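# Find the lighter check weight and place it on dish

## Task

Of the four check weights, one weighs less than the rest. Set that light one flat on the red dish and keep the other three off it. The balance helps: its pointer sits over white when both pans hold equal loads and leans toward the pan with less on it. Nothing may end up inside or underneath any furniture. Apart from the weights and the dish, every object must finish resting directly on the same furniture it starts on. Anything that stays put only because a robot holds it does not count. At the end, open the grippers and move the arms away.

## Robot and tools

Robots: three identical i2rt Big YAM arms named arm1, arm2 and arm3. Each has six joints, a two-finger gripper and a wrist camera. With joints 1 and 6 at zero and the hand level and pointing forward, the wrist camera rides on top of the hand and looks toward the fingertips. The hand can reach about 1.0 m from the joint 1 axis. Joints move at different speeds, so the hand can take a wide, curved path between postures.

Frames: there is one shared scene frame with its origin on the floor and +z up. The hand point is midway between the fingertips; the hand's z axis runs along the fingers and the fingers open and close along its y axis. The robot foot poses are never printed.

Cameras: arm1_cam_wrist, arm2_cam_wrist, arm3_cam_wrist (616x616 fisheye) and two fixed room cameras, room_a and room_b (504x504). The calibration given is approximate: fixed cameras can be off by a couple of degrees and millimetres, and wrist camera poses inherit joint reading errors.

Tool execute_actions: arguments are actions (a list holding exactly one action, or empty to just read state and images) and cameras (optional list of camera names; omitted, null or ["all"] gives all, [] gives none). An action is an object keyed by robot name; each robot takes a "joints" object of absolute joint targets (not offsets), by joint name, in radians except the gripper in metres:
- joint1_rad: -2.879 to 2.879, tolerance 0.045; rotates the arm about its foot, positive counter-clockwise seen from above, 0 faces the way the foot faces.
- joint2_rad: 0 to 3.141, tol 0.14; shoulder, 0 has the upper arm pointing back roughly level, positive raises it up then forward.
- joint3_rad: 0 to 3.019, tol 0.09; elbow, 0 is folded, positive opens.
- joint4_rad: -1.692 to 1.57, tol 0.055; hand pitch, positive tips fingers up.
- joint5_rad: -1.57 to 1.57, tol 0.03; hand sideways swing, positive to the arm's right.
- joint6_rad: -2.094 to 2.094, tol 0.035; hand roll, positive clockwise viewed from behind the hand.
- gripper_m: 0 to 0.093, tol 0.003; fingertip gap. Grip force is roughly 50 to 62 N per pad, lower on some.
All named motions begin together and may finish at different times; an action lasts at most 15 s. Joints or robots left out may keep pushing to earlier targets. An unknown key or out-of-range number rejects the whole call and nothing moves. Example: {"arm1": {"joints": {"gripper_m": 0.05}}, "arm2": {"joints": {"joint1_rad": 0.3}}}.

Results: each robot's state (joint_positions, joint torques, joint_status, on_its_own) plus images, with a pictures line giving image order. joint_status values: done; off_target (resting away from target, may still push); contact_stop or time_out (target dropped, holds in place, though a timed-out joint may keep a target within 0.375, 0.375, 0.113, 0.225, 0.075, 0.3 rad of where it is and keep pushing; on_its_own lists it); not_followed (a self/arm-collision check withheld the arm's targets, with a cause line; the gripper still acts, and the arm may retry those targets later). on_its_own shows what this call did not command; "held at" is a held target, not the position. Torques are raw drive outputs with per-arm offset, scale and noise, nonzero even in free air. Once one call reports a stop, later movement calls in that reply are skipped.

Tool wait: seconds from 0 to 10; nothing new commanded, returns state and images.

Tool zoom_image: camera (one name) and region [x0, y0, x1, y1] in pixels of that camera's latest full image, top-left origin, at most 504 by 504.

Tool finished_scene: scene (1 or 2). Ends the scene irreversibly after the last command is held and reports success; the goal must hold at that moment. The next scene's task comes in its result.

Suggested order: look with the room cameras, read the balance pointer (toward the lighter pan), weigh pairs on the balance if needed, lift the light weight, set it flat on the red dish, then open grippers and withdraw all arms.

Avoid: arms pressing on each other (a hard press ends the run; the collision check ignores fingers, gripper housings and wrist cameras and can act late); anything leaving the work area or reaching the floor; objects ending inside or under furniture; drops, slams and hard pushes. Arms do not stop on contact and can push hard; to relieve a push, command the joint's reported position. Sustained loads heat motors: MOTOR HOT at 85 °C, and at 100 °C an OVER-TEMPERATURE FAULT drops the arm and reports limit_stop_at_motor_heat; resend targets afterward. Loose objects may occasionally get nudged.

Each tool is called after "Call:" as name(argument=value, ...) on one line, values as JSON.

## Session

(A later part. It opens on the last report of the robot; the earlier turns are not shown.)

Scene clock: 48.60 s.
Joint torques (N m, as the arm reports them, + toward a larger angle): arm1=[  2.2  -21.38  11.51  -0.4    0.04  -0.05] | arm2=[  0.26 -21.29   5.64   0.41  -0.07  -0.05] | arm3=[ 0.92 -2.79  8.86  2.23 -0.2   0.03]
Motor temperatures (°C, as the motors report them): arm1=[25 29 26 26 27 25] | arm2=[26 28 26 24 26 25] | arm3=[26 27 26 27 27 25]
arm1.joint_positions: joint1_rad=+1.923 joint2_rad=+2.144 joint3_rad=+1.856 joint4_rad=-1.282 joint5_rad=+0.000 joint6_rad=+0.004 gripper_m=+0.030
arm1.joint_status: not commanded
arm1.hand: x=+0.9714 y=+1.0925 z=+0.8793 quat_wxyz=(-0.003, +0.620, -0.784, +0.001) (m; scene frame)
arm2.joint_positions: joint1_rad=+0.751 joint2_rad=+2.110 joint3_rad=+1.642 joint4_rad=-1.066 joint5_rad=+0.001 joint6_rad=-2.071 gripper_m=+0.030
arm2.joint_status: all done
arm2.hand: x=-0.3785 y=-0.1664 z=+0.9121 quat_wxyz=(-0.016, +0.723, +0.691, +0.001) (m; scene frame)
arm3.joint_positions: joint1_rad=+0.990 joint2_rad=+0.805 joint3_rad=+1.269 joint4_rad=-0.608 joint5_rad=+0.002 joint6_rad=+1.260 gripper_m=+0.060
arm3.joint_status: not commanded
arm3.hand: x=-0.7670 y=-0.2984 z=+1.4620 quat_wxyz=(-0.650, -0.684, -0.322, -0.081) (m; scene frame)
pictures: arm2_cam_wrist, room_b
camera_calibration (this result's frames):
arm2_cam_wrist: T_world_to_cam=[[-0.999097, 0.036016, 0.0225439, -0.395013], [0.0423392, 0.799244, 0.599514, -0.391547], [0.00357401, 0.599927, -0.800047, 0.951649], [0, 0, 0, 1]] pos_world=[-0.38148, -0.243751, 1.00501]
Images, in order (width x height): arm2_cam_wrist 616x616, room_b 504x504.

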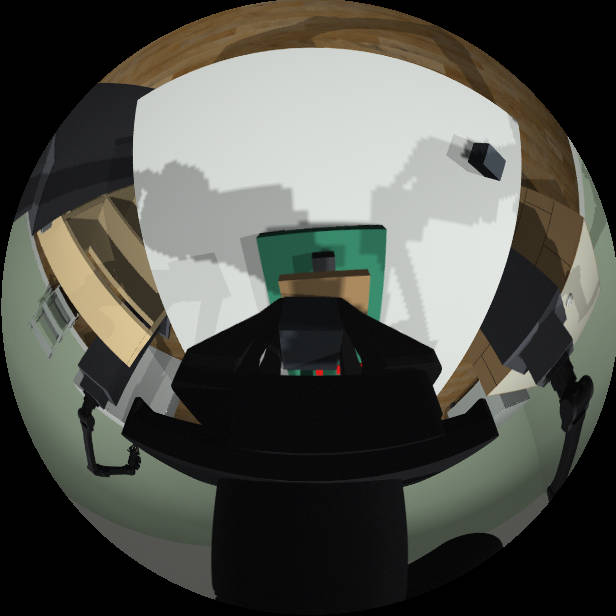

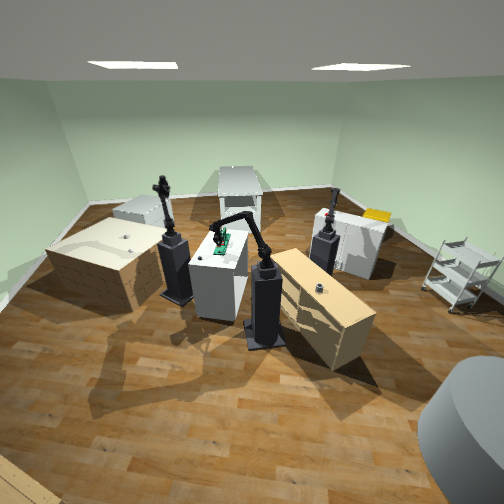

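Call:
execute_actions(actions=[{"arm2":{"joints":{"joint1_rad":0.74,"joint2_rad":2.19,"joint3_rad":1.71,"joint4_rad":-1.03}}}], cameras=["arm2_cam_wrist","arm3_cam_wrist"])

Call:
zoom_image(camera="arm3_cam_wrist", region=[380, 340, 560, 540])

Scene clock: 49.67 s.
Joint torques (N m, as the arm reports them, + toward a larger angle): arm1=[  2.84 -21.03  11.61  -0.54   0.03  -0.06] | arm2=[  0.32 -20.01   9.33   0.48  -0.08  -0.05] | arm3=[ 0.96 -2.78  8.87  2.21 -0.19  0.03]
Motor temperatures (°C, as the motors report them): arm1=[25 29 27 26 27 25] | arm2=[26 28 26 24 26 25] | arm3=[26 27 26 27 27 25]
arm1.joint_positions: joint1_rad=+1.923 joint2_rad=+2.144 joint3_rad=+1.856 joint4_rad=-1.282 joint5_rad=+0.000 joint6_rad=+0.004 gripper_m=+0.030
arm1.joint_status: not commanded
arm1.hand: x=+0.9714 y=+1.0925 z=+0.8793 quat_wxyz=(-0.003, +0.620, -0.784, +0.001) (m; scene frame)
arm2.joint_positions: joint1_rad=+0.738 joint2_rad=+2.159 joint3_rad=+1.661 joint4_rad=-1.036 joint5_rad=+0.001 joint6_rad=-2.071 gripper_m=+0.030
arm2.joint_status: all done
arm2.hand: x=-0.3813 y=-0.1554 z=+0.8888 quat_wxyz=(-0.016, +0.727, +0.687, +0.001) (m; scene frame)
arm3.joint_positions: joint1_rad=+0.990 joint2_rad=+0.805 joint3_rad=+1.269 joint4_rad=-0.608 joint5_rad=+0.002 joint6_rad=+1.260 gripper_m=+0.060
arm3.joint_status: not commanded
arm3.hand: x=-0.7670 y=-0.2984 z=+1.4620 quat_wxyz=(-0.650, -0.684, -0.322, -0.081) (m; scene frame)
pictures: arm2_cam_wrist, arm3_cam_wrist
camera_calibration (this result's frames):
arm2_cam_wrist: T_world_to_cam=[[-0.998621, 0.047849, 0.0216002, -0.394825], [0.051243, 0.798969, 0.599185, -0.382592], [0.0114126, 0.599466, -0.800319, 0.92956], [0, 0, 0, 1]] pos_world=[-0.385284, -0.232669, 0.981716]
arm3_cam_wrist: T_world_to_cam=[[-0.32962, -0.0577616, -0.942345, 1.10881], [0.317405, 0.933249, -0.168228, 0.771852], [0.889159, -0.354557, -0.289284, 1.12011], [0, 0, 0, 1]] pos_world=[-0.87546, -0.259142, 1.49876]
Images, in order (width x height): arm2_cam_wrist 616x616, arm3_cam_wrist 616x616.

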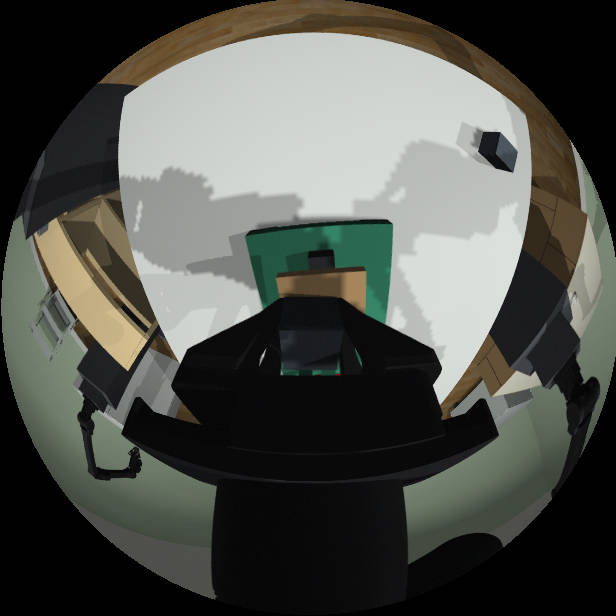

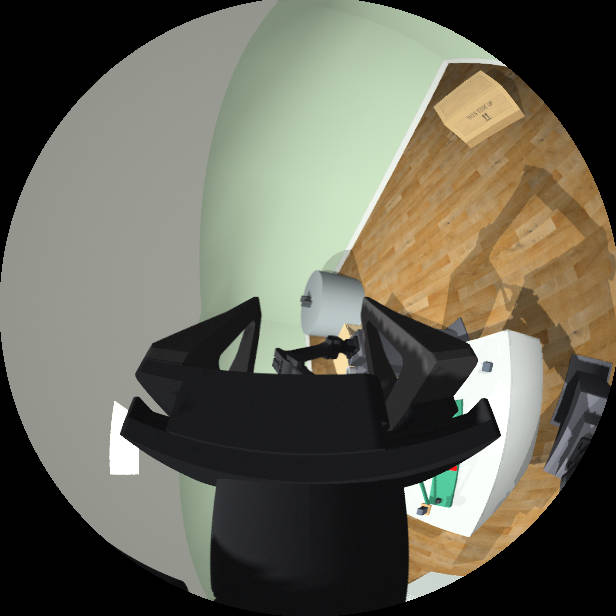

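Region (380, 340, 560, 540) of arm3_cam_wrist's 616x616 image, scaled by 2.520, with more detail than that image has; it fills the left 454 columns of this view, and the rest is white.

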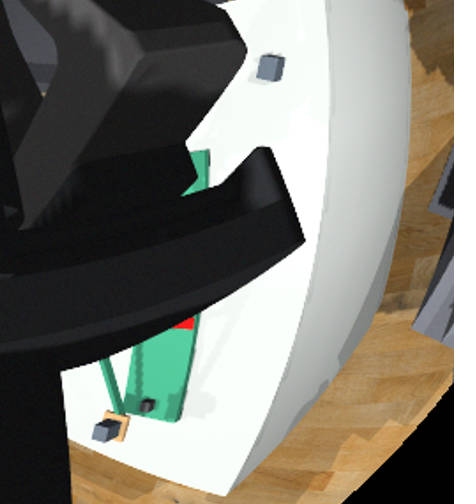

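Call:
execute_actions(actions=[{"arm2":{"joints":{"joint2_rad":2.165,"joint3_rad":1.67,"gripper_m":0.06}}}], cameras=[])

Call:
execute_actions(actions=[{"arm2":{"joints":{"joint2_rad":1.85,"joint4_rad":-1.3}},"arm3":{"joints":{"joint1_rad":2.0,"joint6_rad":0,"joint4_rad":-1.3}}}], cameras=["arm2_cam_wrist","arm3_cam_wrist"])

Scene clock: 50.63 s.
Joint torques (N m, as the arm reports them, + toward a larger angle): arm1=[  1.97 -20.78  11.32  -0.45   0.01   0.03] | arm2=[ -0.34 -22.09   6.65   0.38  -0.09  -0.05] | arm3=[ 0.94 -2.85  8.85  2.23 -0.2   0.03]
Motor temperatures (°C, as the motors report them): arm1=[25 29 27 26 27 25] | arm2=[26 28 26 24 26 25] | arm3=[26 27 26 27 27 25]
arm1.joint_positions: joint1_rad=+1.923 joint2_rad=+2.144 joint3_rad=+1.856 joint4_rad=-1.282 joint5_rad=+0.000 joint6_rad=+0.004 gripper_m=+0.030
arm1.joint_status: not commanded
arm1.hand: x=+0.9714 y=+1.0925 z=+0.8793 quat_wxyz=(-0.003, +0.620, -0.784, +0.001) (m; scene frame)
arm2.joint_positions: joint1_rad=+0.738 joint2_rad=+2.159 joint3_rad=+1.661 joint4_rad=-1.036 joint5_rad=+0.001 joint6_rad=-2.071 gripper_m=+0.060
arm2.joint_status: all done
arm2.hand: x=-0.3815 y=-0.1552 z=+0.8888 quat_wxyz=(-0.016, +0.727, +0.687, +0.002) (m; scene frame)
arm3.joint_positions: joint1_rad=+0.990 joint2_rad=+0.805 joint3_rad=+1.269 joint4_rad=-0.608 joint5_rad=+0.002 joint6_rad=+1.260 gripper_m=+0.060
arm3.joint_status: not commanded
arm3.hand: x=-0.7670 y=-0.2984 z=+1.4620 quat_wxyz=(-0.650, -0.684, -0.322, -0.081) (m; scene frame)
pictures: none
No camera images: the call's "cameras" was empty. Leave "cameras" out to get every camera's image.

Scene clock: 52.67 s.
Joint torques (N m, as the arm reports them, + toward a larger angle): arm1=[  2.51 -21.4   11.48  -0.54   0.05  -0.03] | arm2=[  0.   -17.36   7.55   0.02  -0.05  -0.03] | arm3=[ 0.85 -2.47  8.58  1.14 -0.1  -0.13]
Motor temperatures (°C, as the motors report them): arm1=[25 29 27 26 27 25] | arm2=[26 28 26 24 26 25] | arm3=[26 27 26 27 27 25]
arm1.joint_positions: joint1_rad=+1.923 joint2_rad=+2.144 joint3_rad=+1.856 joint4_rad=-1.282 joint5_rad=+0.000 joint6_rad=+0.004 gripper_m=+0.030
arm1.joint_status: not commanded
arm1.hand: x=+0.9714 y=+1.0925 z=+0.8793 quat_wxyz=(-0.003, +0.620, -0.784, +0.001) (m; scene frame)
arm2.joint_positions: joint1_rad=+0.738 joint2_rad=+1.826 joint3_rad=+1.661 joint4_rad=-1.292 joint5_rad=+0.001 joint6_rad=-2.072 gripper_m=+0.060
arm2.joint_status: all done
arm2.hand: x=-0.3451 y=-0.1803 z=+1.0821 quat_wxyz=(-0.053, +0.726, +0.686, -0.009) (m; scene frame)
arm3.joint_positions: joint1_rad=+1.991 joint2_rad=+0.805 joint3_rad=+1.269 joint4_rad=-1.294 joint5_rad=-0.001 joint6_rad=+0.013 gripper_m=+0.060
arm3.joint_status: all done
arm3.hand: x=-0.6618 y=+0.0315 z=+1.3146 quat_wxyz=(-0.361, -0.008, -0.933, +0.000) (m; scene frame)
pictures: arm2_cam_wrist, arm3_cam_wrist
camera_calibration (this result's frames):
arm2_cam_wrist: T_world_to_cam=[[-0.995051, 0.044468, 0.0888554, -0.433774], [0.090535, 0.774232, 0.626393, -0.500768], [-0.0409403, 0.631338, -0.774427, 1.05846], [0, 0, 0, 1]] pos_world=[-0.342956, -0.261248, 1.17192]
arm3_cam_wrist: T_world_to_cam=[[-0.00954349, -0.999877, -0.0124743, 0.0427563], [-0.994051, 0.01084, -0.108375, -0.511746], [0.108497, 0.0113658, -0.994032, 1.49918], [0, 0, 0, 1]] pos_world=[-0.67095, 0.0312589, 1.4353]
Images, in order (width x height): arm2_cam_wrist 616x616, arm3_cam_wrist 616x616.

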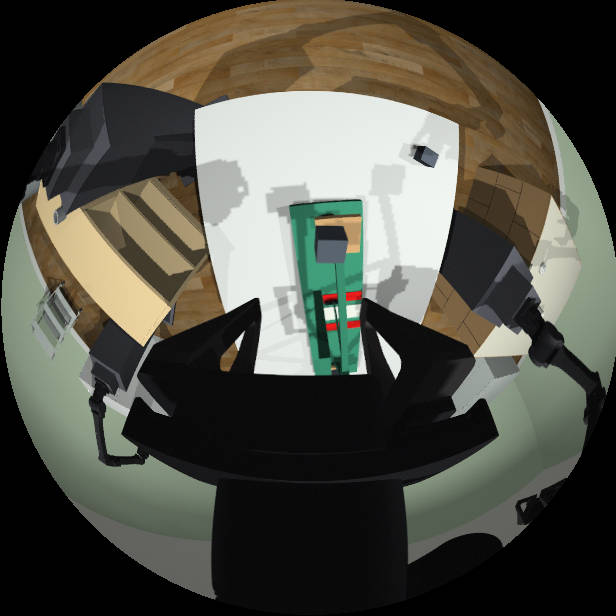

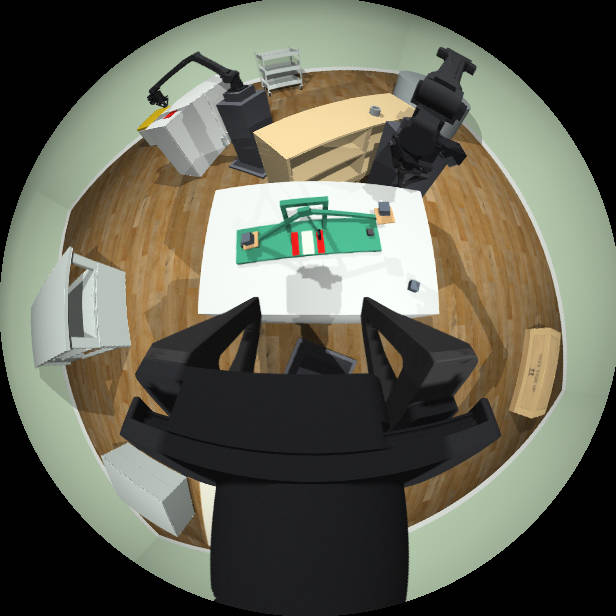

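Call:
zoom_image(camera="arm3_cam_wrist", region=[220, 180, 420, 300])

Call:
zoom_image(camera="arm2_cam_wrist", region=[270, 190, 400, 350])

Region (220, 180, 420, 300) of arm3_cam_wrist's 616x616 image, scaled by 2.520, with more detail than that image has; it fills the top 302 rows of this view, and the rest is white.

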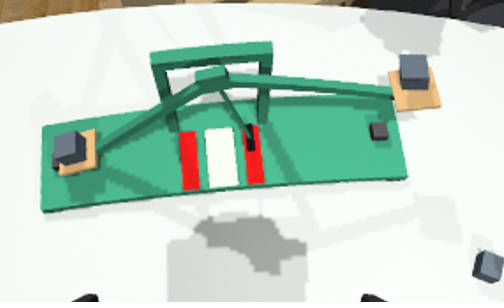

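Region (270, 190, 400, 350) of arm2_cam_wrist's 616x616 image, scaled by 3.150, with more detail than that image has; it fills the left 410 columns of this view, and the rest is white.

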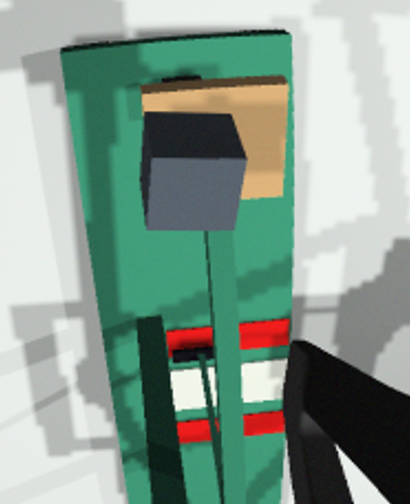

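Call:
execute_actions(actions=[{"arm1":{"joints":{"joint1_rad":1.28}},"arm2":{"joints":{"joint1_rad":0.76,"joint2_rad":2.0,"joint3_rad":1.73,"joint4_rad":-1.235,"gripper_m":0.09}}}], cameras=["arm2_cam_wrist"])

Call:
execute_actions(actions=[{"arm1":{"joints":{"joint3_rad":1.61,"joint4_rad":-0.97}}}], cameras=["arm1_cam_wrist"])

Scene clock: 55.20 s.
Joint torques (N m, as the arm reports them, + toward a larger angle): arm1=[  1.02 -21.15  11.47  -0.54   0.02   0.  ] | arm2=[  0.05 -22.52   9.15   0.43  -0.05  -0.05] | arm3=[ 0.82 -2.43  8.57  1.14 -0.1  -0.14]
Motor temperatures (°C, as the motors report them): arm1=[25 29 27 26 27 25] | arm2=[26 28 27 24 26 25] | arm3=[26 26 26 27 27 25]
arm1.joint_positions: joint1_rad=+1.287 joint2_rad=+2.144 joint3_rad=+1.856 joint4_rad=-1.282 joint5_rad=+0.000 joint6_rad=+0.004 gripper_m=+0.030
arm1.joint_status: all done
arm1.hand: x=+1.3188 y=+0.8809 z=+0.8811 quat_wxyz=(-0.003, +0.344, -0.939, +0.001) (m; scene frame)
arm2.joint_positions: joint1_rad=+0.757 joint2_rad=+2.004 joint3_rad=+1.691 joint4_rad=-1.243 joint5_rad=+0.001 joint6_rad=-2.072 gripper_m=+0.090
arm2.joint_status: all done
arm2.hand: x=-0.3686 y=-0.1780 z=+0.9913 quat_wxyz=(-0.005, +0.720, +0.694, +0.004) (m; scene frame)
arm3.joint_positions: joint1_rad=+1.991 joint2_rad=+0.805 joint3_rad=+1.269 joint4_rad=-1.294 joint5_rad=-0.001 joint6_rad=+0.013 gripper_m=+0.060
arm3.joint_status: not commanded
arm3.hand: x=-0.6618 y=+0.0315 z=+1.3146 quat_wxyz=(-0.361, -0.007, -0.933, +0.000) (m; scene frame)
pictures: arm2_cam_wrist
camera_calibration (this result's frames):
arm2_cam_wrist: T_world_to_cam=[[-0.999571, 0.0291334, 0.00303884, -0.368504], [0.0253051, 0.806623, 0.590524, -0.426241], [0.0147528, 0.590347, -0.807015, 1.03131], [0, 0, 0, 1]] pos_world=[-0.372775, -0.25428, 1.08511]
Images, in order (width x height): arm2_cam_wrist 616x616.

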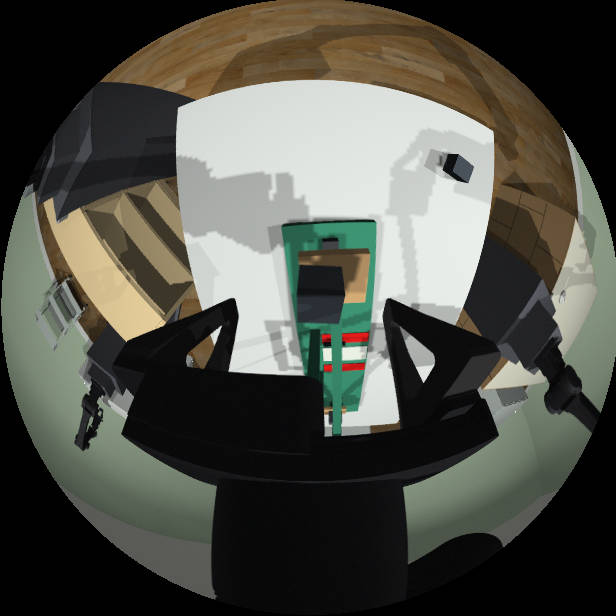

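Scene clock: 56.27 s.
Joint torques (N m, as the arm reports them, + toward a larger angle): arm1=[  1.02 -20.64   7.65   0.67   0.01  -0.06] | arm2=[  0.09 -22.23   9.18   0.41  -0.05  -0.05] | arm3=[ 0.87 -2.41  8.57  1.14 -0.1  -0.14]
Motor temperatures (°C, as the motors report them): arm1=[25 29 27 26 27 25] | arm2=[26 28 27 24 26 25] | arm3=[26 26 26 27 27 25]
arm1.joint_positions: joint1_rad=+1.287 joint2_rad=+2.144 joint3_rad=+1.603 joint4_rad=-0.990 joint5_rad=+0.000 joint6_rad=+0.004 gripper_m=+0.030
arm1.joint_status: all done
arm1.hand: x=+1.2974 y=+0.8622 z=+0.7934 quat_wxyz=(-0.022, +0.344, -0.939, -0.006) (m; scene frame)
arm2.joint_positions: joint1_rad=+0.757 joint2_rad=+2.004 joint3_rad=+1.691 joint4_rad=-1.243 joint5_rad=+0.001 joint6_rad=-2.072 gripper_m=+0.090
arm2.joint_status: not commanded
arm2.hand: x=-0.3686 y=-0.1780 z=+0.9913 quat_wxyz=(-0.005, +0.720, +0.694, +0.004) (m; scene frame)
arm3.joint_positions: joint1_rad=+1.991 joint2_rad=+0.805 joint3_rad=+1.269 joint4_rad=-1.294 joint5_rad=-0.001 joint6_rad=+0.013 gripper_m=+0.060
arm3.joint_status: not commanded
arm3.hand: x=-0.6618 y=+0.0315 z=+1.3146 quat_wxyz=(-0.361, -0.007, -0.933, +0.000) (m; scene frame)
pictures: arm1_cam_wrist
camera_calibration (this result's frames):
arm1_cam_wrist: T_world_to_cam=[[0.647931, -0.761691, 0.00347441, -0.185837], [-0.641701, -0.543393, 0.541242, 0.881339], [-0.410371, -0.352917, -0.84086, 1.62493], [0, 0, 0, 1]] pos_world=[1.35279, 0.910829, 0.889966]
Images, in order (width x height): arm1_cam_wrist 616x616.

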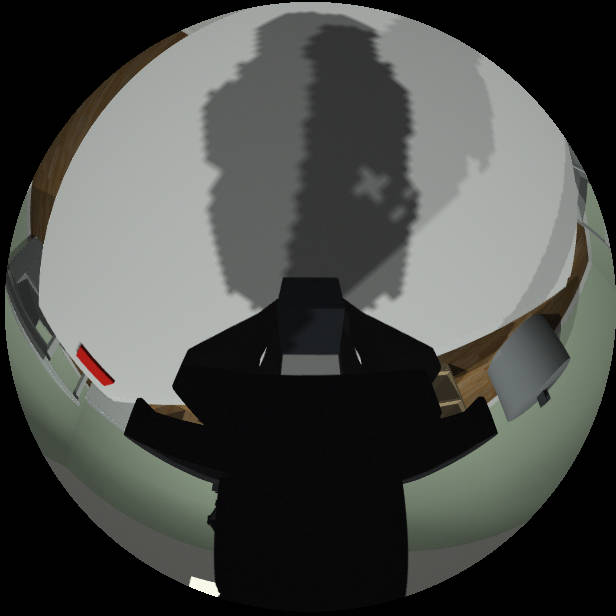

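Call:
execute_actions(actions=[{"arm1":{"joints":{"joint3_rad":1.575}},"arm2":{"joints":{"joint2_rad":2.085,"joint3_rad":1.665,"joint4_rad":-1.14}}}], cameras=["arm2_cam_wrist"])

Scene clock: 57.47 s.
Joint torques (N m, as the arm reports them, + toward a larger angle): arm1=[  1.39 -21.35   5.67   0.54   0.     0.01] | arm2=[  0.15 -20.88   5.95   0.48  -0.05  -0.04] | arm3=[ 0.92 -2.41  8.55  1.14 -0.1  -0.14]
Motor temperatures (°C, as the motors report them): arm1=[25 29 27 26 27 25] | arm2=[26 28 27 24 26 25] | arm3=[26 26 26 27 27 25]
arm1.joint_positions: joint1_rad=+1.287 joint2_rad=+2.144 joint3_rad=+1.588 joint4_rad=-0.986 joint5_rad=+0.001 joint6_rad=+0.004 gripper_m=+0.030
arm1.joint_status: all done
arm1.hand: x=+1.2929 y=+0.8583 z=+0.7882 quat_wxyz=(-0.016, +0.344, -0.939, -0.004) (m; scene frame)
arm2.joint_positions: joint1_rad=+0.757 joint2_rad=+2.069 joint3_rad=+1.670 joint4_rad=-1.150 joint5_rad=+0.001 joint6_rad=-2.072 gripper_m=+0.090
arm2.joint_status: all done
arm2.hand: x=-0.3768 y=-0.1726 z=+0.9457 quat_wxyz=(-0.009, +0.720, +0.694, +0.003) (m; scene frame)
arm3.joint_positions: joint1_rad=+1.991 joint2_rad=+0.805 joint3_rad=+1.269 joint4_rad=-1.294 joint5_rad=-0.001 joint6_rad=+0.013 gripper_m=+0.060
arm3.joint_status: not commanded
arm3.hand: x=-0.6618 y=+0.0315 z=+1.3146 quat_wxyz=(-0.361, -0.007, -0.933, +0.000) (m; scene frame)
pictures: arm2_cam_wrist
camera_calibration (this result's frames):
arm2_cam_wrist: T_world_to_cam=[[-0.999534, 0.0290416, 0.00936424, -0.382772], [0.0289315, 0.804423, 0.593352, -0.40517], [0.00969908, 0.593347, -0.804889, 0.987995], [0, 0, 0, 1]] pos_world=[-0.380454, -0.249179, 1.03922]
Images, in order (width x height): arm2_cam_wrist 616x616.

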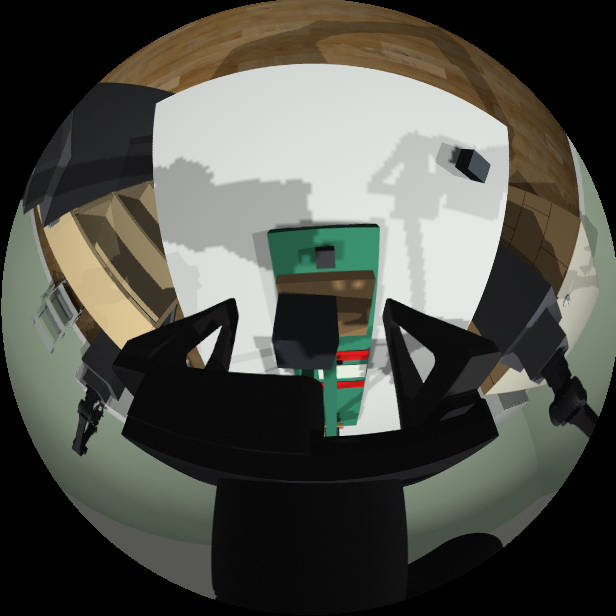

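Call:
execute_actions(actions=[{"arm1":{"joints":{"joint3_rad":1.59,"gripper_m":0.09}},"arm2":{"joints":{"gripper_m":0.02}}}], cameras=["arm2_cam_wrist","arm1_cam_wrist"])

Scene clock: 58.40 s.
Joint torques (N m, as the arm reports them, + toward a larger angle): arm1=[  0.54 -20.35   7.14   0.73   0.08  -0.01] | arm2=[ -0.4  -20.72   6.04  -0.52   0.06  -0.03] | arm3=[ 0.84 -2.49  8.59  1.14 -0.1  -0.14]
Motor temperatures (°C, as the motors report them): arm1=[25 29 26 26 27 25] | arm2=[26 28 27 24 26 25] | arm3=[26 26 26 27 27 25]
arm1.joint_positions: joint1_rad=+1.287 joint2_rad=+2.144 joint3_rad=+1.588 joint4_rad=-0.986 joint5_rad=-0.001 joint6_rad=+0.004 gripper_m=+0.090
arm1.joint_status: all done
arm1.hand: x=+1.2927 y=+0.8586 z=+0.7882 quat_wxyz=(-0.016, +0.344, -0.939, -0.005) (m; scene frame)
arm2.joint_positions: joint1_rad=+0.763 joint2_rad=+2.069 joint3_rad=+1.670 joint4_rad=-1.121 joint5_rad=-0.002 joint6_rad=-2.073 gripper_m=+0.046
arm2.joint_status: gripper_m off_target (ended at +0.046, target +0.020)
arm2.hand: x=-0.3852 y=-0.1727 z=+0.9456 quat_wxyz=(-0.022, +0.718, +0.696, -0.002) (m; scene frame)
arm3.joint_positions: joint1_rad=+1.991 joint2_rad=+0.805 joint3_rad=+1.269 joint4_rad=-1.294 joint5_rad=-0.001 joint6_rad=+0.013 gripper_m=+0.060
arm3.joint_status: not commanded
arm3.hand: x=-0.6618 y=+0.0315 z=+1.3146 quat_wxyz=(-0.361, -0.007, -0.933, +0.000) (m; scene frame)
pictures: arm1_cam_wrist, arm2_cam_wrist
camera_calibration (this result's frames):
arm1_cam_wrist: T_world_to_cam=[[0.647987, -0.761649, 0.00158716, -0.184137], [-0.63625, -0.540154, 0.550835, 0.861813], [-0.418686, -0.357944, -0.834613, 1.62749], [0, 0, 0, 1]] pos_world=[1.34905, 0.907813, 0.883896]
arm2_cam_wrist: T_world_to_cam=[[-0.999128, 0.0215495, 0.0357584, -0.417168], [0.0387479, 0.797531, 0.602033, -0.41043], [-0.0155449, 0.602894, -0.79767, 0.973183], [0, 0, 0, 1]] pos_world=[-0.385773, -0.250405, 1.03829]
Images, in order (width x height): arm1_cam_wrist 616x616, arm2_cam_wrist 616x616.

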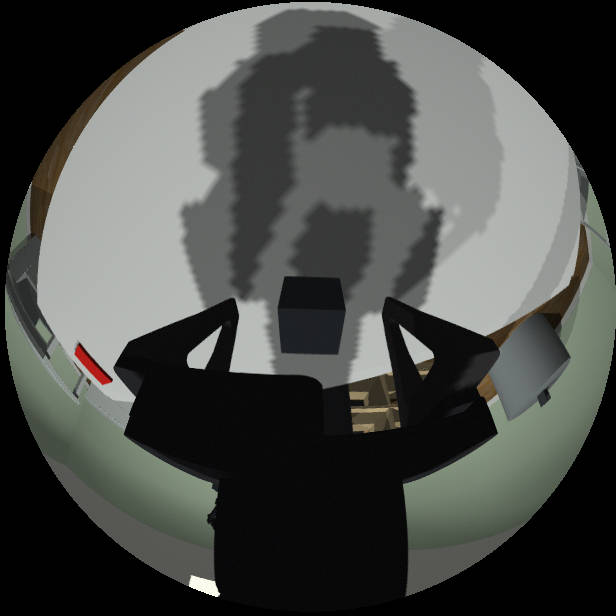

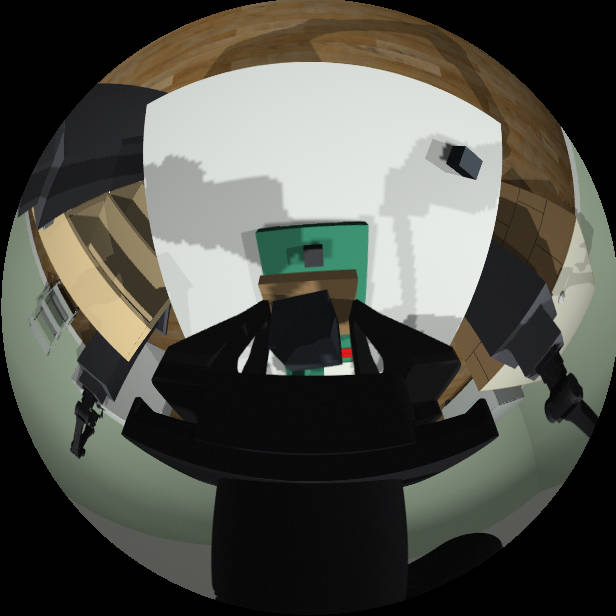

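Call:
execute_actions(actions=[{"arm2":{"joints":{"gripper_m":0.09}},"arm1":{"joints":{"joint3_rad":2.0,"joint4_rad":-1.35}}}], cameras=["arm2_cam_wrist"])

Call:
zoom_image(camera="arm2_cam_wrist", region=[220, 220, 410, 390])

Scene clock: 60.00 s.
Joint torques (N m, as the arm reports them, + toward a larger angle): arm1=[  1.06 -21.49  11.73  -0.35   0.08  -0.03] | arm2=[ -0.51 -20.61   6.06  -0.17   0.07  -0.04] | arm3=[ 0.92 -2.49  8.58  1.15 -0.1  -0.14]
Motor temperatures (°C, as the motors report them): arm1=[25 29 27 26 27 25] | arm2=[26 28 26 24 26 25] | arm3=[26 26 26 27 27 25]
arm1.joint_positions: joint1_rad=+1.287 joint2_rad=+2.141 joint3_rad=+1.955 joint4_rad=-1.331 joint5_rad=-0.001 joint6_rad=+0.004 gripper_m=+0.090
arm1.joint_status: all done
arm1.hand: x=+1.3347 y=+0.8950 z=+0.9206 quat_wxyz=(-0.028, +0.344, -0.939, -0.009) (m; scene frame)
arm2.joint_positions: joint1_rad=+0.763 joint2_rad=+2.069 joint3_rad=+1.670 joint4_rad=-1.131 joint5_rad=-0.002 joint6_rad=-2.073 gripper_m=+0.090
arm2.joint_status: all done
arm2.hand: x=-0.3830 y=-0.1739 z=+0.9456 quat_wxyz=(-0.017, +0.718, +0.696, -0.001) (m; scene frame)
arm3.joint_positions: joint1_rad=+1.991 joint2_rad=+0.805 joint3_rad=+1.269 joint4_rad=-1.294 joint5_rad=-0.001 joint6_rad=+0.013 gripper_m=+0.060
arm3.joint_status: not commanded
arm3.hand: x=-0.6618 y=+0.0315 z=+1.3146 quat_wxyz=(-0.361, -0.007, -0.933, +0.000) (m; scene frame)
pictures: arm2_cam_wrist
camera_calibration (this result's frames):
arm2_cam_wrist: T_world_to_cam=[[-0.999403, 0.0218105, 0.0267804, -0.406529], [0.0335022, 0.800667, 0.598172, -0.407244], [-0.0083958, 0.598712, -0.80092, 0.978998], [0, 0, 0, 1]] pos_world=[-0.384423, -0.251205, 1.03859]
Images, in order (width x height): arm2_cam_wrist 616x616.

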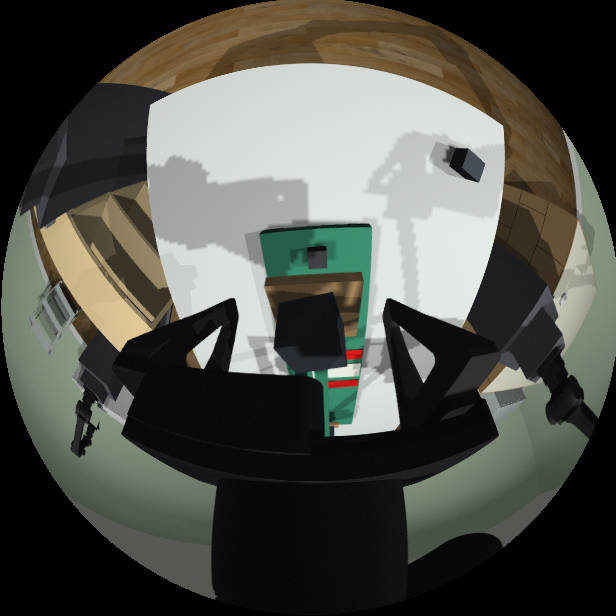

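Region (220, 220, 410, 390) of arm2_cam_wrist's 616x616 image, scaled by 2.653, with more detail than that image has; it fills the top 451 rows of this view, and the rest is white.

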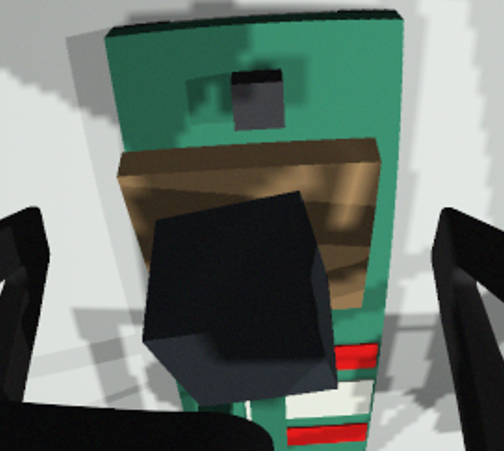

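Call:
execute_actions(actions=[{"arm2":{"joints":{"joint1_rad":0.745,"joint3_rad":1.75,"joint4_rad":-1.175}}}], cameras=["arm2_cam_wrist"])

Call:
zoom_image(camera="arm2_cam_wrist", region=[220, 220, 410, 390])

Scene clock: 60.97 s.
Joint torques (N m, as the arm reports them, + toward a larger angle): arm1=[  1.2  -20.6   11.9   -0.55   0.1   -0.03] | arm2=[  0.16 -20.88   9.76  -0.11   0.06  -0.03] | arm3=[ 0.86 -2.43  8.58  1.14 -0.1  -0.14]
Motor temperatures (°C, as the motors report them): arm1=[25 29 27 26 27 25] | arm2=[26 28 27 24 26 25] | arm3=[26 26 26 27 27 25]
arm1.joint_positions: joint1_rad=+1.287 joint2_rad=+2.141 joint3_rad=+1.955 joint4_rad=-1.331 joint5_rad=-0.001 joint6_rad=+0.004 gripper_m=+0.090
arm1.joint_status: not commanded
arm1.hand: x=+1.3347 y=+0.8950 z=+0.9206 quat_wxyz=(-0.028, +0.344, -0.939, -0.009) (m; scene frame)
arm2.joint_positions: joint1_rad=+0.748 joint2_rad=+2.069 joint3_rad=+1.701 joint4_rad=-1.167 joint5_rad=-0.002 joint6_rad=-2.073 gripper_m=+0.090
arm2.joint_status: all done
arm2.hand: x=-0.3812 y=-0.1643 z=+0.9567 quat_wxyz=(-0.015, +0.723, +0.691, +0.000) (m; scene frame)
arm3.joint_positions: joint1_rad=+1.991 joint2_rad=+0.805 joint3_rad=+1.269 joint4_rad=-1.294 joint5_rad=-0.001 joint6_rad=+0.013 gripper_m=+0.060
arm3.joint_status: not commanded
arm3.hand: x=-0.6618 y=+0.0315 z=+1.3146 quat_wxyz=(-0.361, -0.007, -0.933, +0.000) (m; scene frame)
pictures: arm2_cam_wrist
camera_calibration (this result's frames):
arm2_cam_wrist: T_world_to_cam=[[-0.999062, 0.036774, 0.0228653, -0.398902], [0.0431519, 0.80141, 0.596557, -0.416332], [0.00361331, 0.596984, -0.802245, 0.987685], [0, 0, 0, 1]] pos_world=[-0.384131, -0.241311, 1.04985]
Images, in order (width x height): arm2_cam_wrist 616x616.

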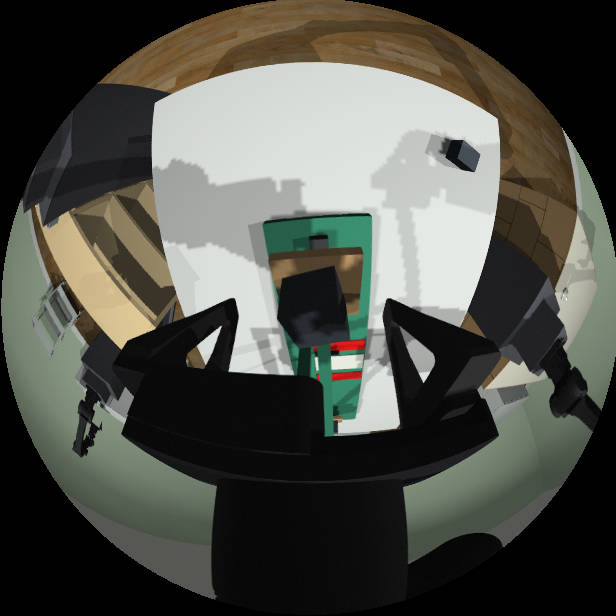

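Region (220, 220, 410, 390) of arm2_cam_wrist's 616x616 image, scaled by 2.653, with more detail than that image has; it fills the top 451 rows of this view, and the rest is white.

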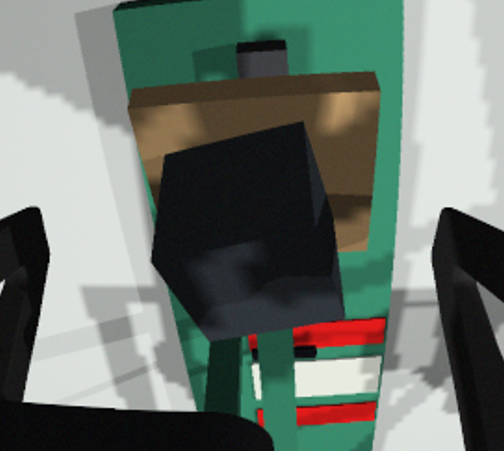

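Call:
execute_actions(actions=[{"arm2":{"joints":{"gripper_m":0.02}},"arm1":{"joints":{"joint2_rad":1.3,"joint1_rad":2.75}}}], cameras=["arm2_cam_wrist"])

Scene clock: 63.07 s.
Joint torques (N m, as the arm reports them, + toward a larger angle): arm1=[ 2.06 -8.38  9.38  0.76  0.07 -0.04] | arm2=[ -0.45 -20.84   9.78  -0.11   0.03  -0.03] | arm3=[ 0.84 -2.41  8.57  1.17 -0.1  -0.14]
Motor temperatures (°C, as the motors report them): arm1=[25 29 27 26 27 25] | arm2=[26 28 27 24 26 25] | arm3=[26 26 26 27 27 25]
arm1.joint_positions: joint1_rad=+2.745 joint2_rad=+1.301 joint3_rad=+1.980 joint4_rad=-1.332 joint5_rad=-0.002 joint6_rad=+0.004 gripper_m=+0.090
arm1.joint_status: all done
arm1.hand: x=+0.5529 y=+0.8554 z=+1.4240 quat_wxyz=(-0.208, +0.792, -0.421, -0.390) (m; scene frame)
arm2.joint_positions: joint1_rad=+0.748 joint2_rad=+2.069 joint3_rad=+1.701 joint4_rad=-1.168 joint5_rad=-0.002 joint6_rad=-2.073 gripper_m=+0.030
arm2.joint_status: gripper_m off_target (ended at +0.030, target +0.020)
arm2.hand: x=-0.3809 y=-0.1643 z=+0.9566 quat_wxyz=(-0.015, +0.723, +0.691, +0.000) (m; scene frame)
arm3.joint_positions: joint1_rad=+1.991 joint2_rad=+0.805 joint3_rad=+1.269 joint4_rad=-1.294 joint5_rad=-0.001 joint6_rad=+0.013 gripper_m=+0.060
arm3.joint_status: not commanded
arm3.hand: x=-0.6618 y=+0.0315 z=+1.3146 quat_wxyz=(-0.361, -0.007, -0.933, +0.000) (m; scene frame)
pictures: arm2_cam_wrist
camera_calibration (this result's frames):
arm2_cam_wrist: T_world_to_cam=[[-0.999098, 0.0364164, 0.0218193, -0.397746], [0.0422394, 0.801268, 0.596812, -0.416965], [0.0042506, 0.597196, -0.802084, 0.987797], [0, 0, 0, 1]] pos_world=[-0.383974, -0.241322, 1.04982]
Images, in order (width x height): arm2_cam_wrist 616x616.

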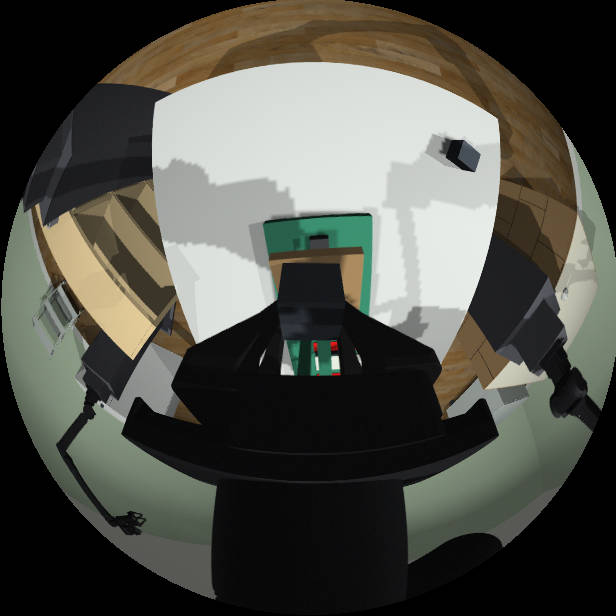

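Call:
execute_actions(actions=[{"arm2":{"joints":{"gripper_m":0.07}}}], cameras=[])

Call:
execute_actions(actions=[{"arm2":{"joints":{"joint1_rad":0.775,"joint4_rad":-1.205}}}], cameras=["arm2_cam_wrist"])

Scene clock: 64.20 s.
Joint torques (N m, as the arm reports them, + toward a larger angle): arm1=[ 2.5  -8.25  9.48  0.73  0.12 -0.04] | arm2=[ -0.49 -20.68   9.81  -0.12   0.03  -0.03] | arm3=[ 0.87 -2.41  8.59  1.14 -0.1  -0.14]
Motor temperatures (°C, as the motors report them): arm1=[25 29 27 26 27 25] | arm2=[26 28 27 24 26 25] | arm3=[26 26 26 27 27 25]
arm1.joint_positions: joint1_rad=+2.745 joint2_rad=+1.301 joint3_rad=+1.980 joint4_rad=-1.332 joint5_rad=-0.002 joint6_rad=+0.004 gripper_m=+0.090
arm1.joint_status: not commanded
arm1.hand: x=+0.5529 y=+0.8554 z=+1.4240 quat_wxyz=(-0.208, +0.792, -0.421, -0.390) (m; scene frame)
arm2.joint_positions: joint1_rad=+0.748 joint2_rad=+2.069 joint3_rad=+1.701 joint4_rad=-1.168 joint5_rad=-0.002 joint6_rad=-2.073 gripper_m=+0.070
arm2.joint_status: all done
arm2.hand: x=-0.3809 y=-0.1643 z=+0.9566 quat_wxyz=(-0.015, +0.723, +0.691, +0.000) (m; scene frame)
arm3.joint_positions: joint1_rad=+1.991 joint2_rad=+0.805 joint3_rad=+1.269 joint4_rad=-1.294 joint5_rad=-0.001 joint6_rad=+0.013 gripper_m=+0.060
arm3.joint_status: not commanded
arm3.hand: x=-0.6618 y=+0.0315 z=+1.3146 quat_wxyz=(-0.361, -0.007, -0.933, +0.000) (m; scene frame)
pictures: none
No camera images: the call's "cameras" was empty. Leave "cameras" out to get every camera's image.

Scene clock: 64.93 s.
Joint torques (N m, as the arm reports them, + toward a larger angle): arm1=[ 2.6  -7.8   9.4   0.73  0.08  0.06] | arm2=[ -0.18 -20.45   9.75  -0.23   0.03  -0.03] | arm3=[ 0.9  -2.5   8.57  1.14 -0.1  -0.14]
Motor temperatures (°C, as the motors report them): arm1=[25 29 27 26 27 25] | arm2=[26 28 27 24 26 25] | arm3=[26 26 26 27 27 25]
arm1.joint_positions: joint1_rad=+2.745 joint2_rad=+1.301 joint3_rad=+1.980 joint4_rad=-1.332 joint5_rad=-0.002 joint6_rad=+0.004 gripper_m=+0.090
arm1.joint_status: not commanded
arm1.hand: x=+0.5529 y=+0.8554 z=+1.4240 quat_wxyz=(-0.208, +0.792, -0.421, -0.390) (m; scene frame)
arm2.joint_positions: joint1_rad=+0.775 joint2_rad=+2.069 joint3_rad=+1.701 joint4_rad=-1.196 joint5_rad=-0.002 joint6_rad=-2.073 gripper_m=+0.070
arm2.joint_status: all done
arm2.hand: x=-0.3833 y=-0.1820 z=+0.9564 quat_wxyz=(-0.001, +0.714, +0.700, +0.004) (m; scene frame)
arm3.joint_positions: joint1_rad=+1.991 joint2_rad=+0.805 joint3_rad=+1.269 joint4_rad=-1.294 joint5_rad=-0.001 joint6_rad=+0.013 gripper_m=+0.060
arm3.joint_status: not commanded
arm3.hand: x=-0.6618 y=+0.0315 z=+1.3146 quat_wxyz=(-0.361, -0.007, -0.933, +0.000) (m; scene frame)
pictures: arm2_cam_wrist
camera_calibration (this result's frames):
arm2_cam_wrist: T_world_to_cam=[[-0.999939, 0.010516, -0.00326462, -0.380458], [0.0066143, 0.810686, 0.585444, -0.403596], [0.0088031, 0.585387, -0.810706, 1.00603], [0, 0, 0, 1]] pos_world=[-0.386622, -0.257723, 1.05063]
Images, in order (width x height): arm2_cam_wrist 616x616.

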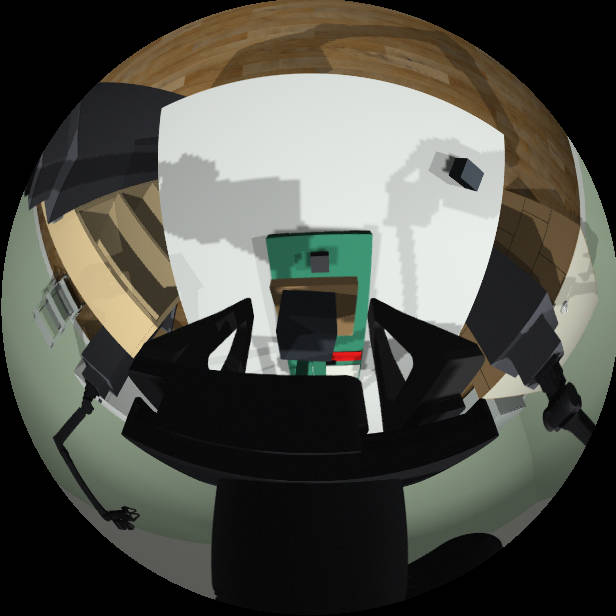

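Cube now spans 292–360; good. Close.

Call:
execute_actions(actions=[{"arm2":{"joints":{"gripper_m":0.02}}}], cameras=["arm2_cam_wrist"])

Scene clock: 65.70 s.
Joint torques (N m, as the arm reports them, + toward a larger angle): arm1=[ 3.07 -8.33  9.52  0.76  0.1   0.03] | arm2=[ -0.11 -20.42   9.77  -0.2   -0.03  -0.03] | arm3=[ 0.93 -2.46  8.57  1.13 -0.1  -0.14]
Motor temperatures (°C, as the motors report them): arm1=[25 29 27 26 27 25] | arm2=[26 28 27 24 26 25] | arm3=[26 26 26 27 27 25]
arm1.joint_positions: joint1_rad=+2.745 joint2_rad=+1.301 joint3_rad=+1.980 joint4_rad=-1.332 joint5_rad=-0.002 joint6_rad=+0.004 gripper_m=+0.090
arm1.joint_status: not commanded
arm1.hand: x=+0.5529 y=+0.8554 z=+1.4240 quat_wxyz=(-0.208, +0.792, -0.421, -0.390) (m; scene frame)
arm2.joint_positions: joint1_rad=+0.775 joint2_rad=+2.069 joint3_rad=+1.701 joint4_rad=-1.197 joint5_rad=-0.001 joint6_rad=-2.073 gripper_m=+0.030
arm2.joint_status: gripper_m off_target (ended at +0.030, target +0.020)
arm2.hand: x=-0.3830 y=-0.1820 z=+0.9564 quat_wxyz=(+0.000, +0.714, +0.700, +0.004) (m; scene frame)
arm3.joint_positions: joint1_rad=+1.991 joint2_rad=+0.805 joint3_rad=+1.269 joint4_rad=-1.294 joint5_rad=-0.001 joint6_rad=+0.013 gripper_m=+0.060
arm3.joint_status: not commanded
arm3.hand: x=-0.6618 y=+0.0315 z=+1.3146 quat_wxyz=(-0.361, -0.007, -0.933, +0.000) (m; scene frame)
pictures: arm2_cam_wrist
camera_calibration (this result's frames):
arm2_cam_wrist: T_world_to_cam=[[-0.999934, 0.0105263, -0.00463592, -0.378833], [0.0058189, 0.810632, 0.585526, -0.403971], [0.00992147, 0.585461, -0.81064, 1.00642], [0, 0, 0, 1]] pos_world=[-0.386442, -0.257758, 1.05062]
Images, in order (width x height): arm2_cam_wrist 616x616.

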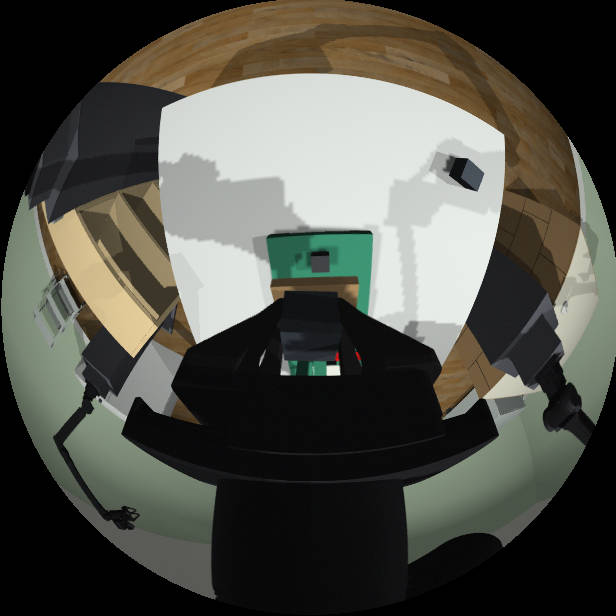

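Call:
execute_actions(actions=[{"arm2":{"joints":{"joint2_rad":1.75,"joint4_rad":-1.4}},"arm1":{"joints":{"joint1_rad":-1.2}},"arm3":{"joints":{"joint2_rad":0.4,"joint1_rad":0.8}}}], cameras=[])

Call:
execute_actions(actions=[{"arm2":{"joints":{"joint1_rad":-0.56,"joint6_rad":-0.89,"joint3_rad":1.80}}}], cameras=["arm2_cam_wrist","room_b"])

Scene clock: 69.17 s.
Joint torques (N m, as the arm reports them, + toward a larger angle): arm1=[ 1.71 -8.38  9.44  0.76 -0.01  0.  ] | arm2=[ -0.05 -16.78   8.99   0.17   0.    -0.02] | arm3=[-0.47  4.44  6.94  1.63 -0.17 -0.13]
Motor temperatures (°C, as the motors report them): arm1=[25 29 27 26 27 25] | arm2=[26 28 28 24 26 25] | arm3=[26 26 26 27 27 25]
arm1.joint_positions: joint1_rad=-1.195 joint2_rad=+1.305 joint3_rad=+1.980 joint4_rad=-1.332 joint5_rad=+0.000 joint6_rad=+0.004 gripper_m=+0.090
arm1.joint_status: all done
arm1.hand: x=+0.7223 y=-0.0122 z=+1.4221 quat_wxyz=(-0.280, -0.699, -0.564, +0.340) (m; scene frame)
arm2.joint_positions: joint1_rad=+0.775 joint2_rad=+1.734 joint3_rad=+1.724 joint4_rad=-1.394 joint5_rad=-0.001 joint6_rad=-2.073 gripper_m=+0.030
arm2.joint_status: all done
arm2.hand: x=-0.3444 y=-0.2063 z=+1.1562 quat_wxyz=(-0.078, +0.711, +0.698, -0.017) (m; scene frame)
arm3.joint_positions: joint1_rad=+0.810 joint2_rad=+0.399 joint3_rad=+1.269 joint4_rad=-1.295 joint5_rad=+0.001 joint6_rad=+0.012 gripper_m=+0.060
arm3.joint_status: all done
arm3.hand: x=-0.9141 y=-0.1237 z=+1.4062 quat_wxyz=(-0.451, -0.473, -0.694, +0.302) (m; scene frame)
pictures: none
No camera images: the call's "cameras" was empty. Leave "cameras" out to get every camera's image.

Scene clock: 71.13 s.
Joint torques (N m, as the arm reports them, + toward a larger angle): arm1=[ 1.06 -8.75  9.29  0.72  0.01  0.03] | arm2=[  0.46 -17.61  11.32   0.31  -0.05   0.15] | arm3=[-0.51  4.41  6.93  1.62 -0.17 -0.13]
Motor temperatures (°C, as the motors report them): arm1=[25 28 27 26 27 25] | arm2=[26 28 28 24 26 25] | arm3=[26 26 26 27 27 25]
arm1.joint_positions: joint1_rad=-1.195 joint2_rad=+1.305 joint3_rad=+1.980 joint4_rad=-1.332 joint5_rad=+0.000 joint6_rad=+0.004 gripper_m=+0.090
arm1.joint_status: not commanded
arm1.hand: x=+0.7223 y=-0.0122 z=+1.4221 quat_wxyz=(-0.280, -0.699, -0.564, +0.340) (m; scene frame)
arm2.joint_positions: joint1_rad=-0.566 joint2_rad=+1.745 joint3_rad=+1.741 joint4_rad=-1.394 joint5_rad=+0.001 joint6_rad=-0.900 gripper_m=+0.030
arm2.joint_status: all done
arm2.hand: x=+0.3191 y=+0.0619 z=+1.1660 quat_wxyz=(-0.090, +0.883, -0.461, -0.013) (m; scene frame)
arm3.joint_positions: joint1_rad=+0.810 joint2_rad=+0.399 joint3_rad=+1.269 joint4_rad=-1.295 joint5_rad=+0.001 joint6_rad=+0.012 gripper_m=+0.060
arm3.joint_status: not commanded
arm3.hand: x=-0.9141 y=-0.1237 z=+1.4062 quat_wxyz=(-0.451, -0.473, -0.694, +0.302) (m; scene frame)
pictures: arm2_cam_wrist, room_b
camera_calibration (this result's frames):
arm2_cam_wrist: T_world_to_cam=[[0.810349, 0.566723, 0.148861, -0.469494], [0.439089, -0.755546, 0.486159, -0.653939], [0.387989, -0.328596, -0.861098, 1.02133], [0, 0, 0, 1]] pos_world=[0.271329, 0.107595, 1.26727]
Images, in order (width x height): arm2_cam_wrist 616x616, room_b 504x504.

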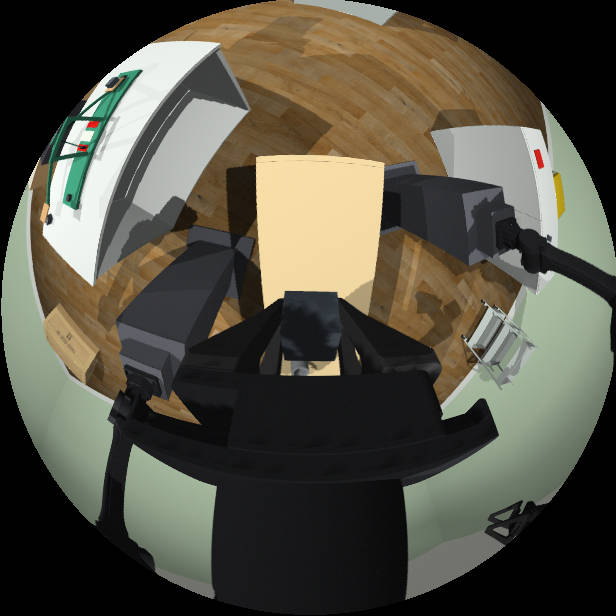

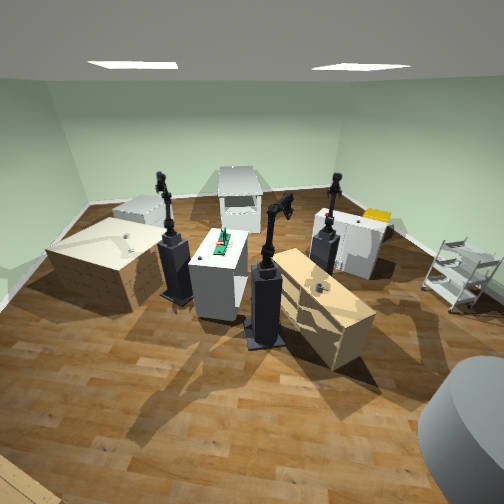

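Call:
execute_actions(actions=[{"arm2":{"joints":{"joint2_rad":2.56,"joint3_rad":1.82,"joint4_rad":-0.76}}}], cameras=["arm2_cam_wrist"])

Scene clock: 72.93 s.
Joint torques (N m, as the arm reports them, + toward a larger angle): arm1=[ 2.1  -8.46  9.42  0.71  0.05  0.  ] | arm2=[  0.29 -27.59   6.01   0.58  -0.05   0.12] | arm3=[-0.53  4.46  6.93  1.62 -0.17 -0.13]
Motor temperatures (°C, as the motors report them): arm1=[25 28 26 26 27 25] | arm2=[26 28 28 24 26 25] | arm3=[26 26 26 27 27 25]
arm1.joint_positions: joint1_rad=-1.195 joint2_rad=+1.305 joint3_rad=+1.980 joint4_rad=-1.332 joint5_rad=+0.000 joint6_rad=+0.004 gripper_m=+0.090
arm1.joint_status: not commanded
arm1.hand: x=+0.7223 y=-0.0122 z=+1.4221 quat_wxyz=(-0.280, -0.699, -0.564, +0.340) (m; scene frame)
arm2.joint_positions: joint1_rad=-0.566 joint2_rad=+2.589 joint3_rad=+1.801 joint4_rad=-0.769 joint5_rad=+0.001 joint6_rad=-0.899 gripper_m=+0.030
arm2.joint_status: all done
arm2.hand: x=+0.3455 y=+0.1350 z=+0.6731 quat_wxyz=(-0.011, +0.886, -0.463, +0.003) (m; scene frame)
arm3.joint_positions: joint1_rad=+0.810 joint2_rad=+0.399 joint3_rad=+1.269 joint4_rad=-1.295 joint5_rad=+0.001 joint6_rad=+0.012 gripper_m=+0.060
arm3.joint_status: not commanded
arm3.hand: x=-0.9141 y=-0.1237 z=+1.4062 quat_wxyz=(-0.451, -0.473, -0.694, +0.302) (m; scene frame)
pictures: arm2_cam_wrist
camera_calibration (this result's frames):
arm2_cam_wrist: T_world_to_cam=[[0.815768, 0.577899, 0.0235907, -0.377985], [0.461751, -0.67529, 0.575125, -0.449206], [0.348294, -0.458275, -0.817725, 0.612764], [0, 0, 0, 1]] pos_world=[0.302348, 0.195907, 0.768339]
Images, in order (width x height): arm2_cam_wrist 616x616.

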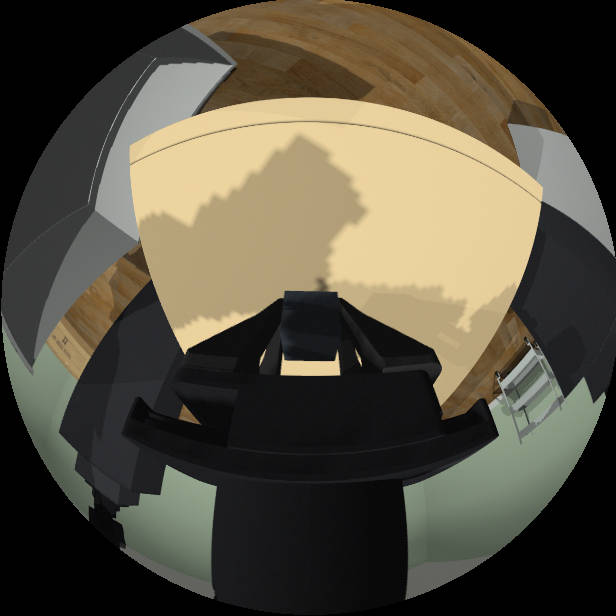

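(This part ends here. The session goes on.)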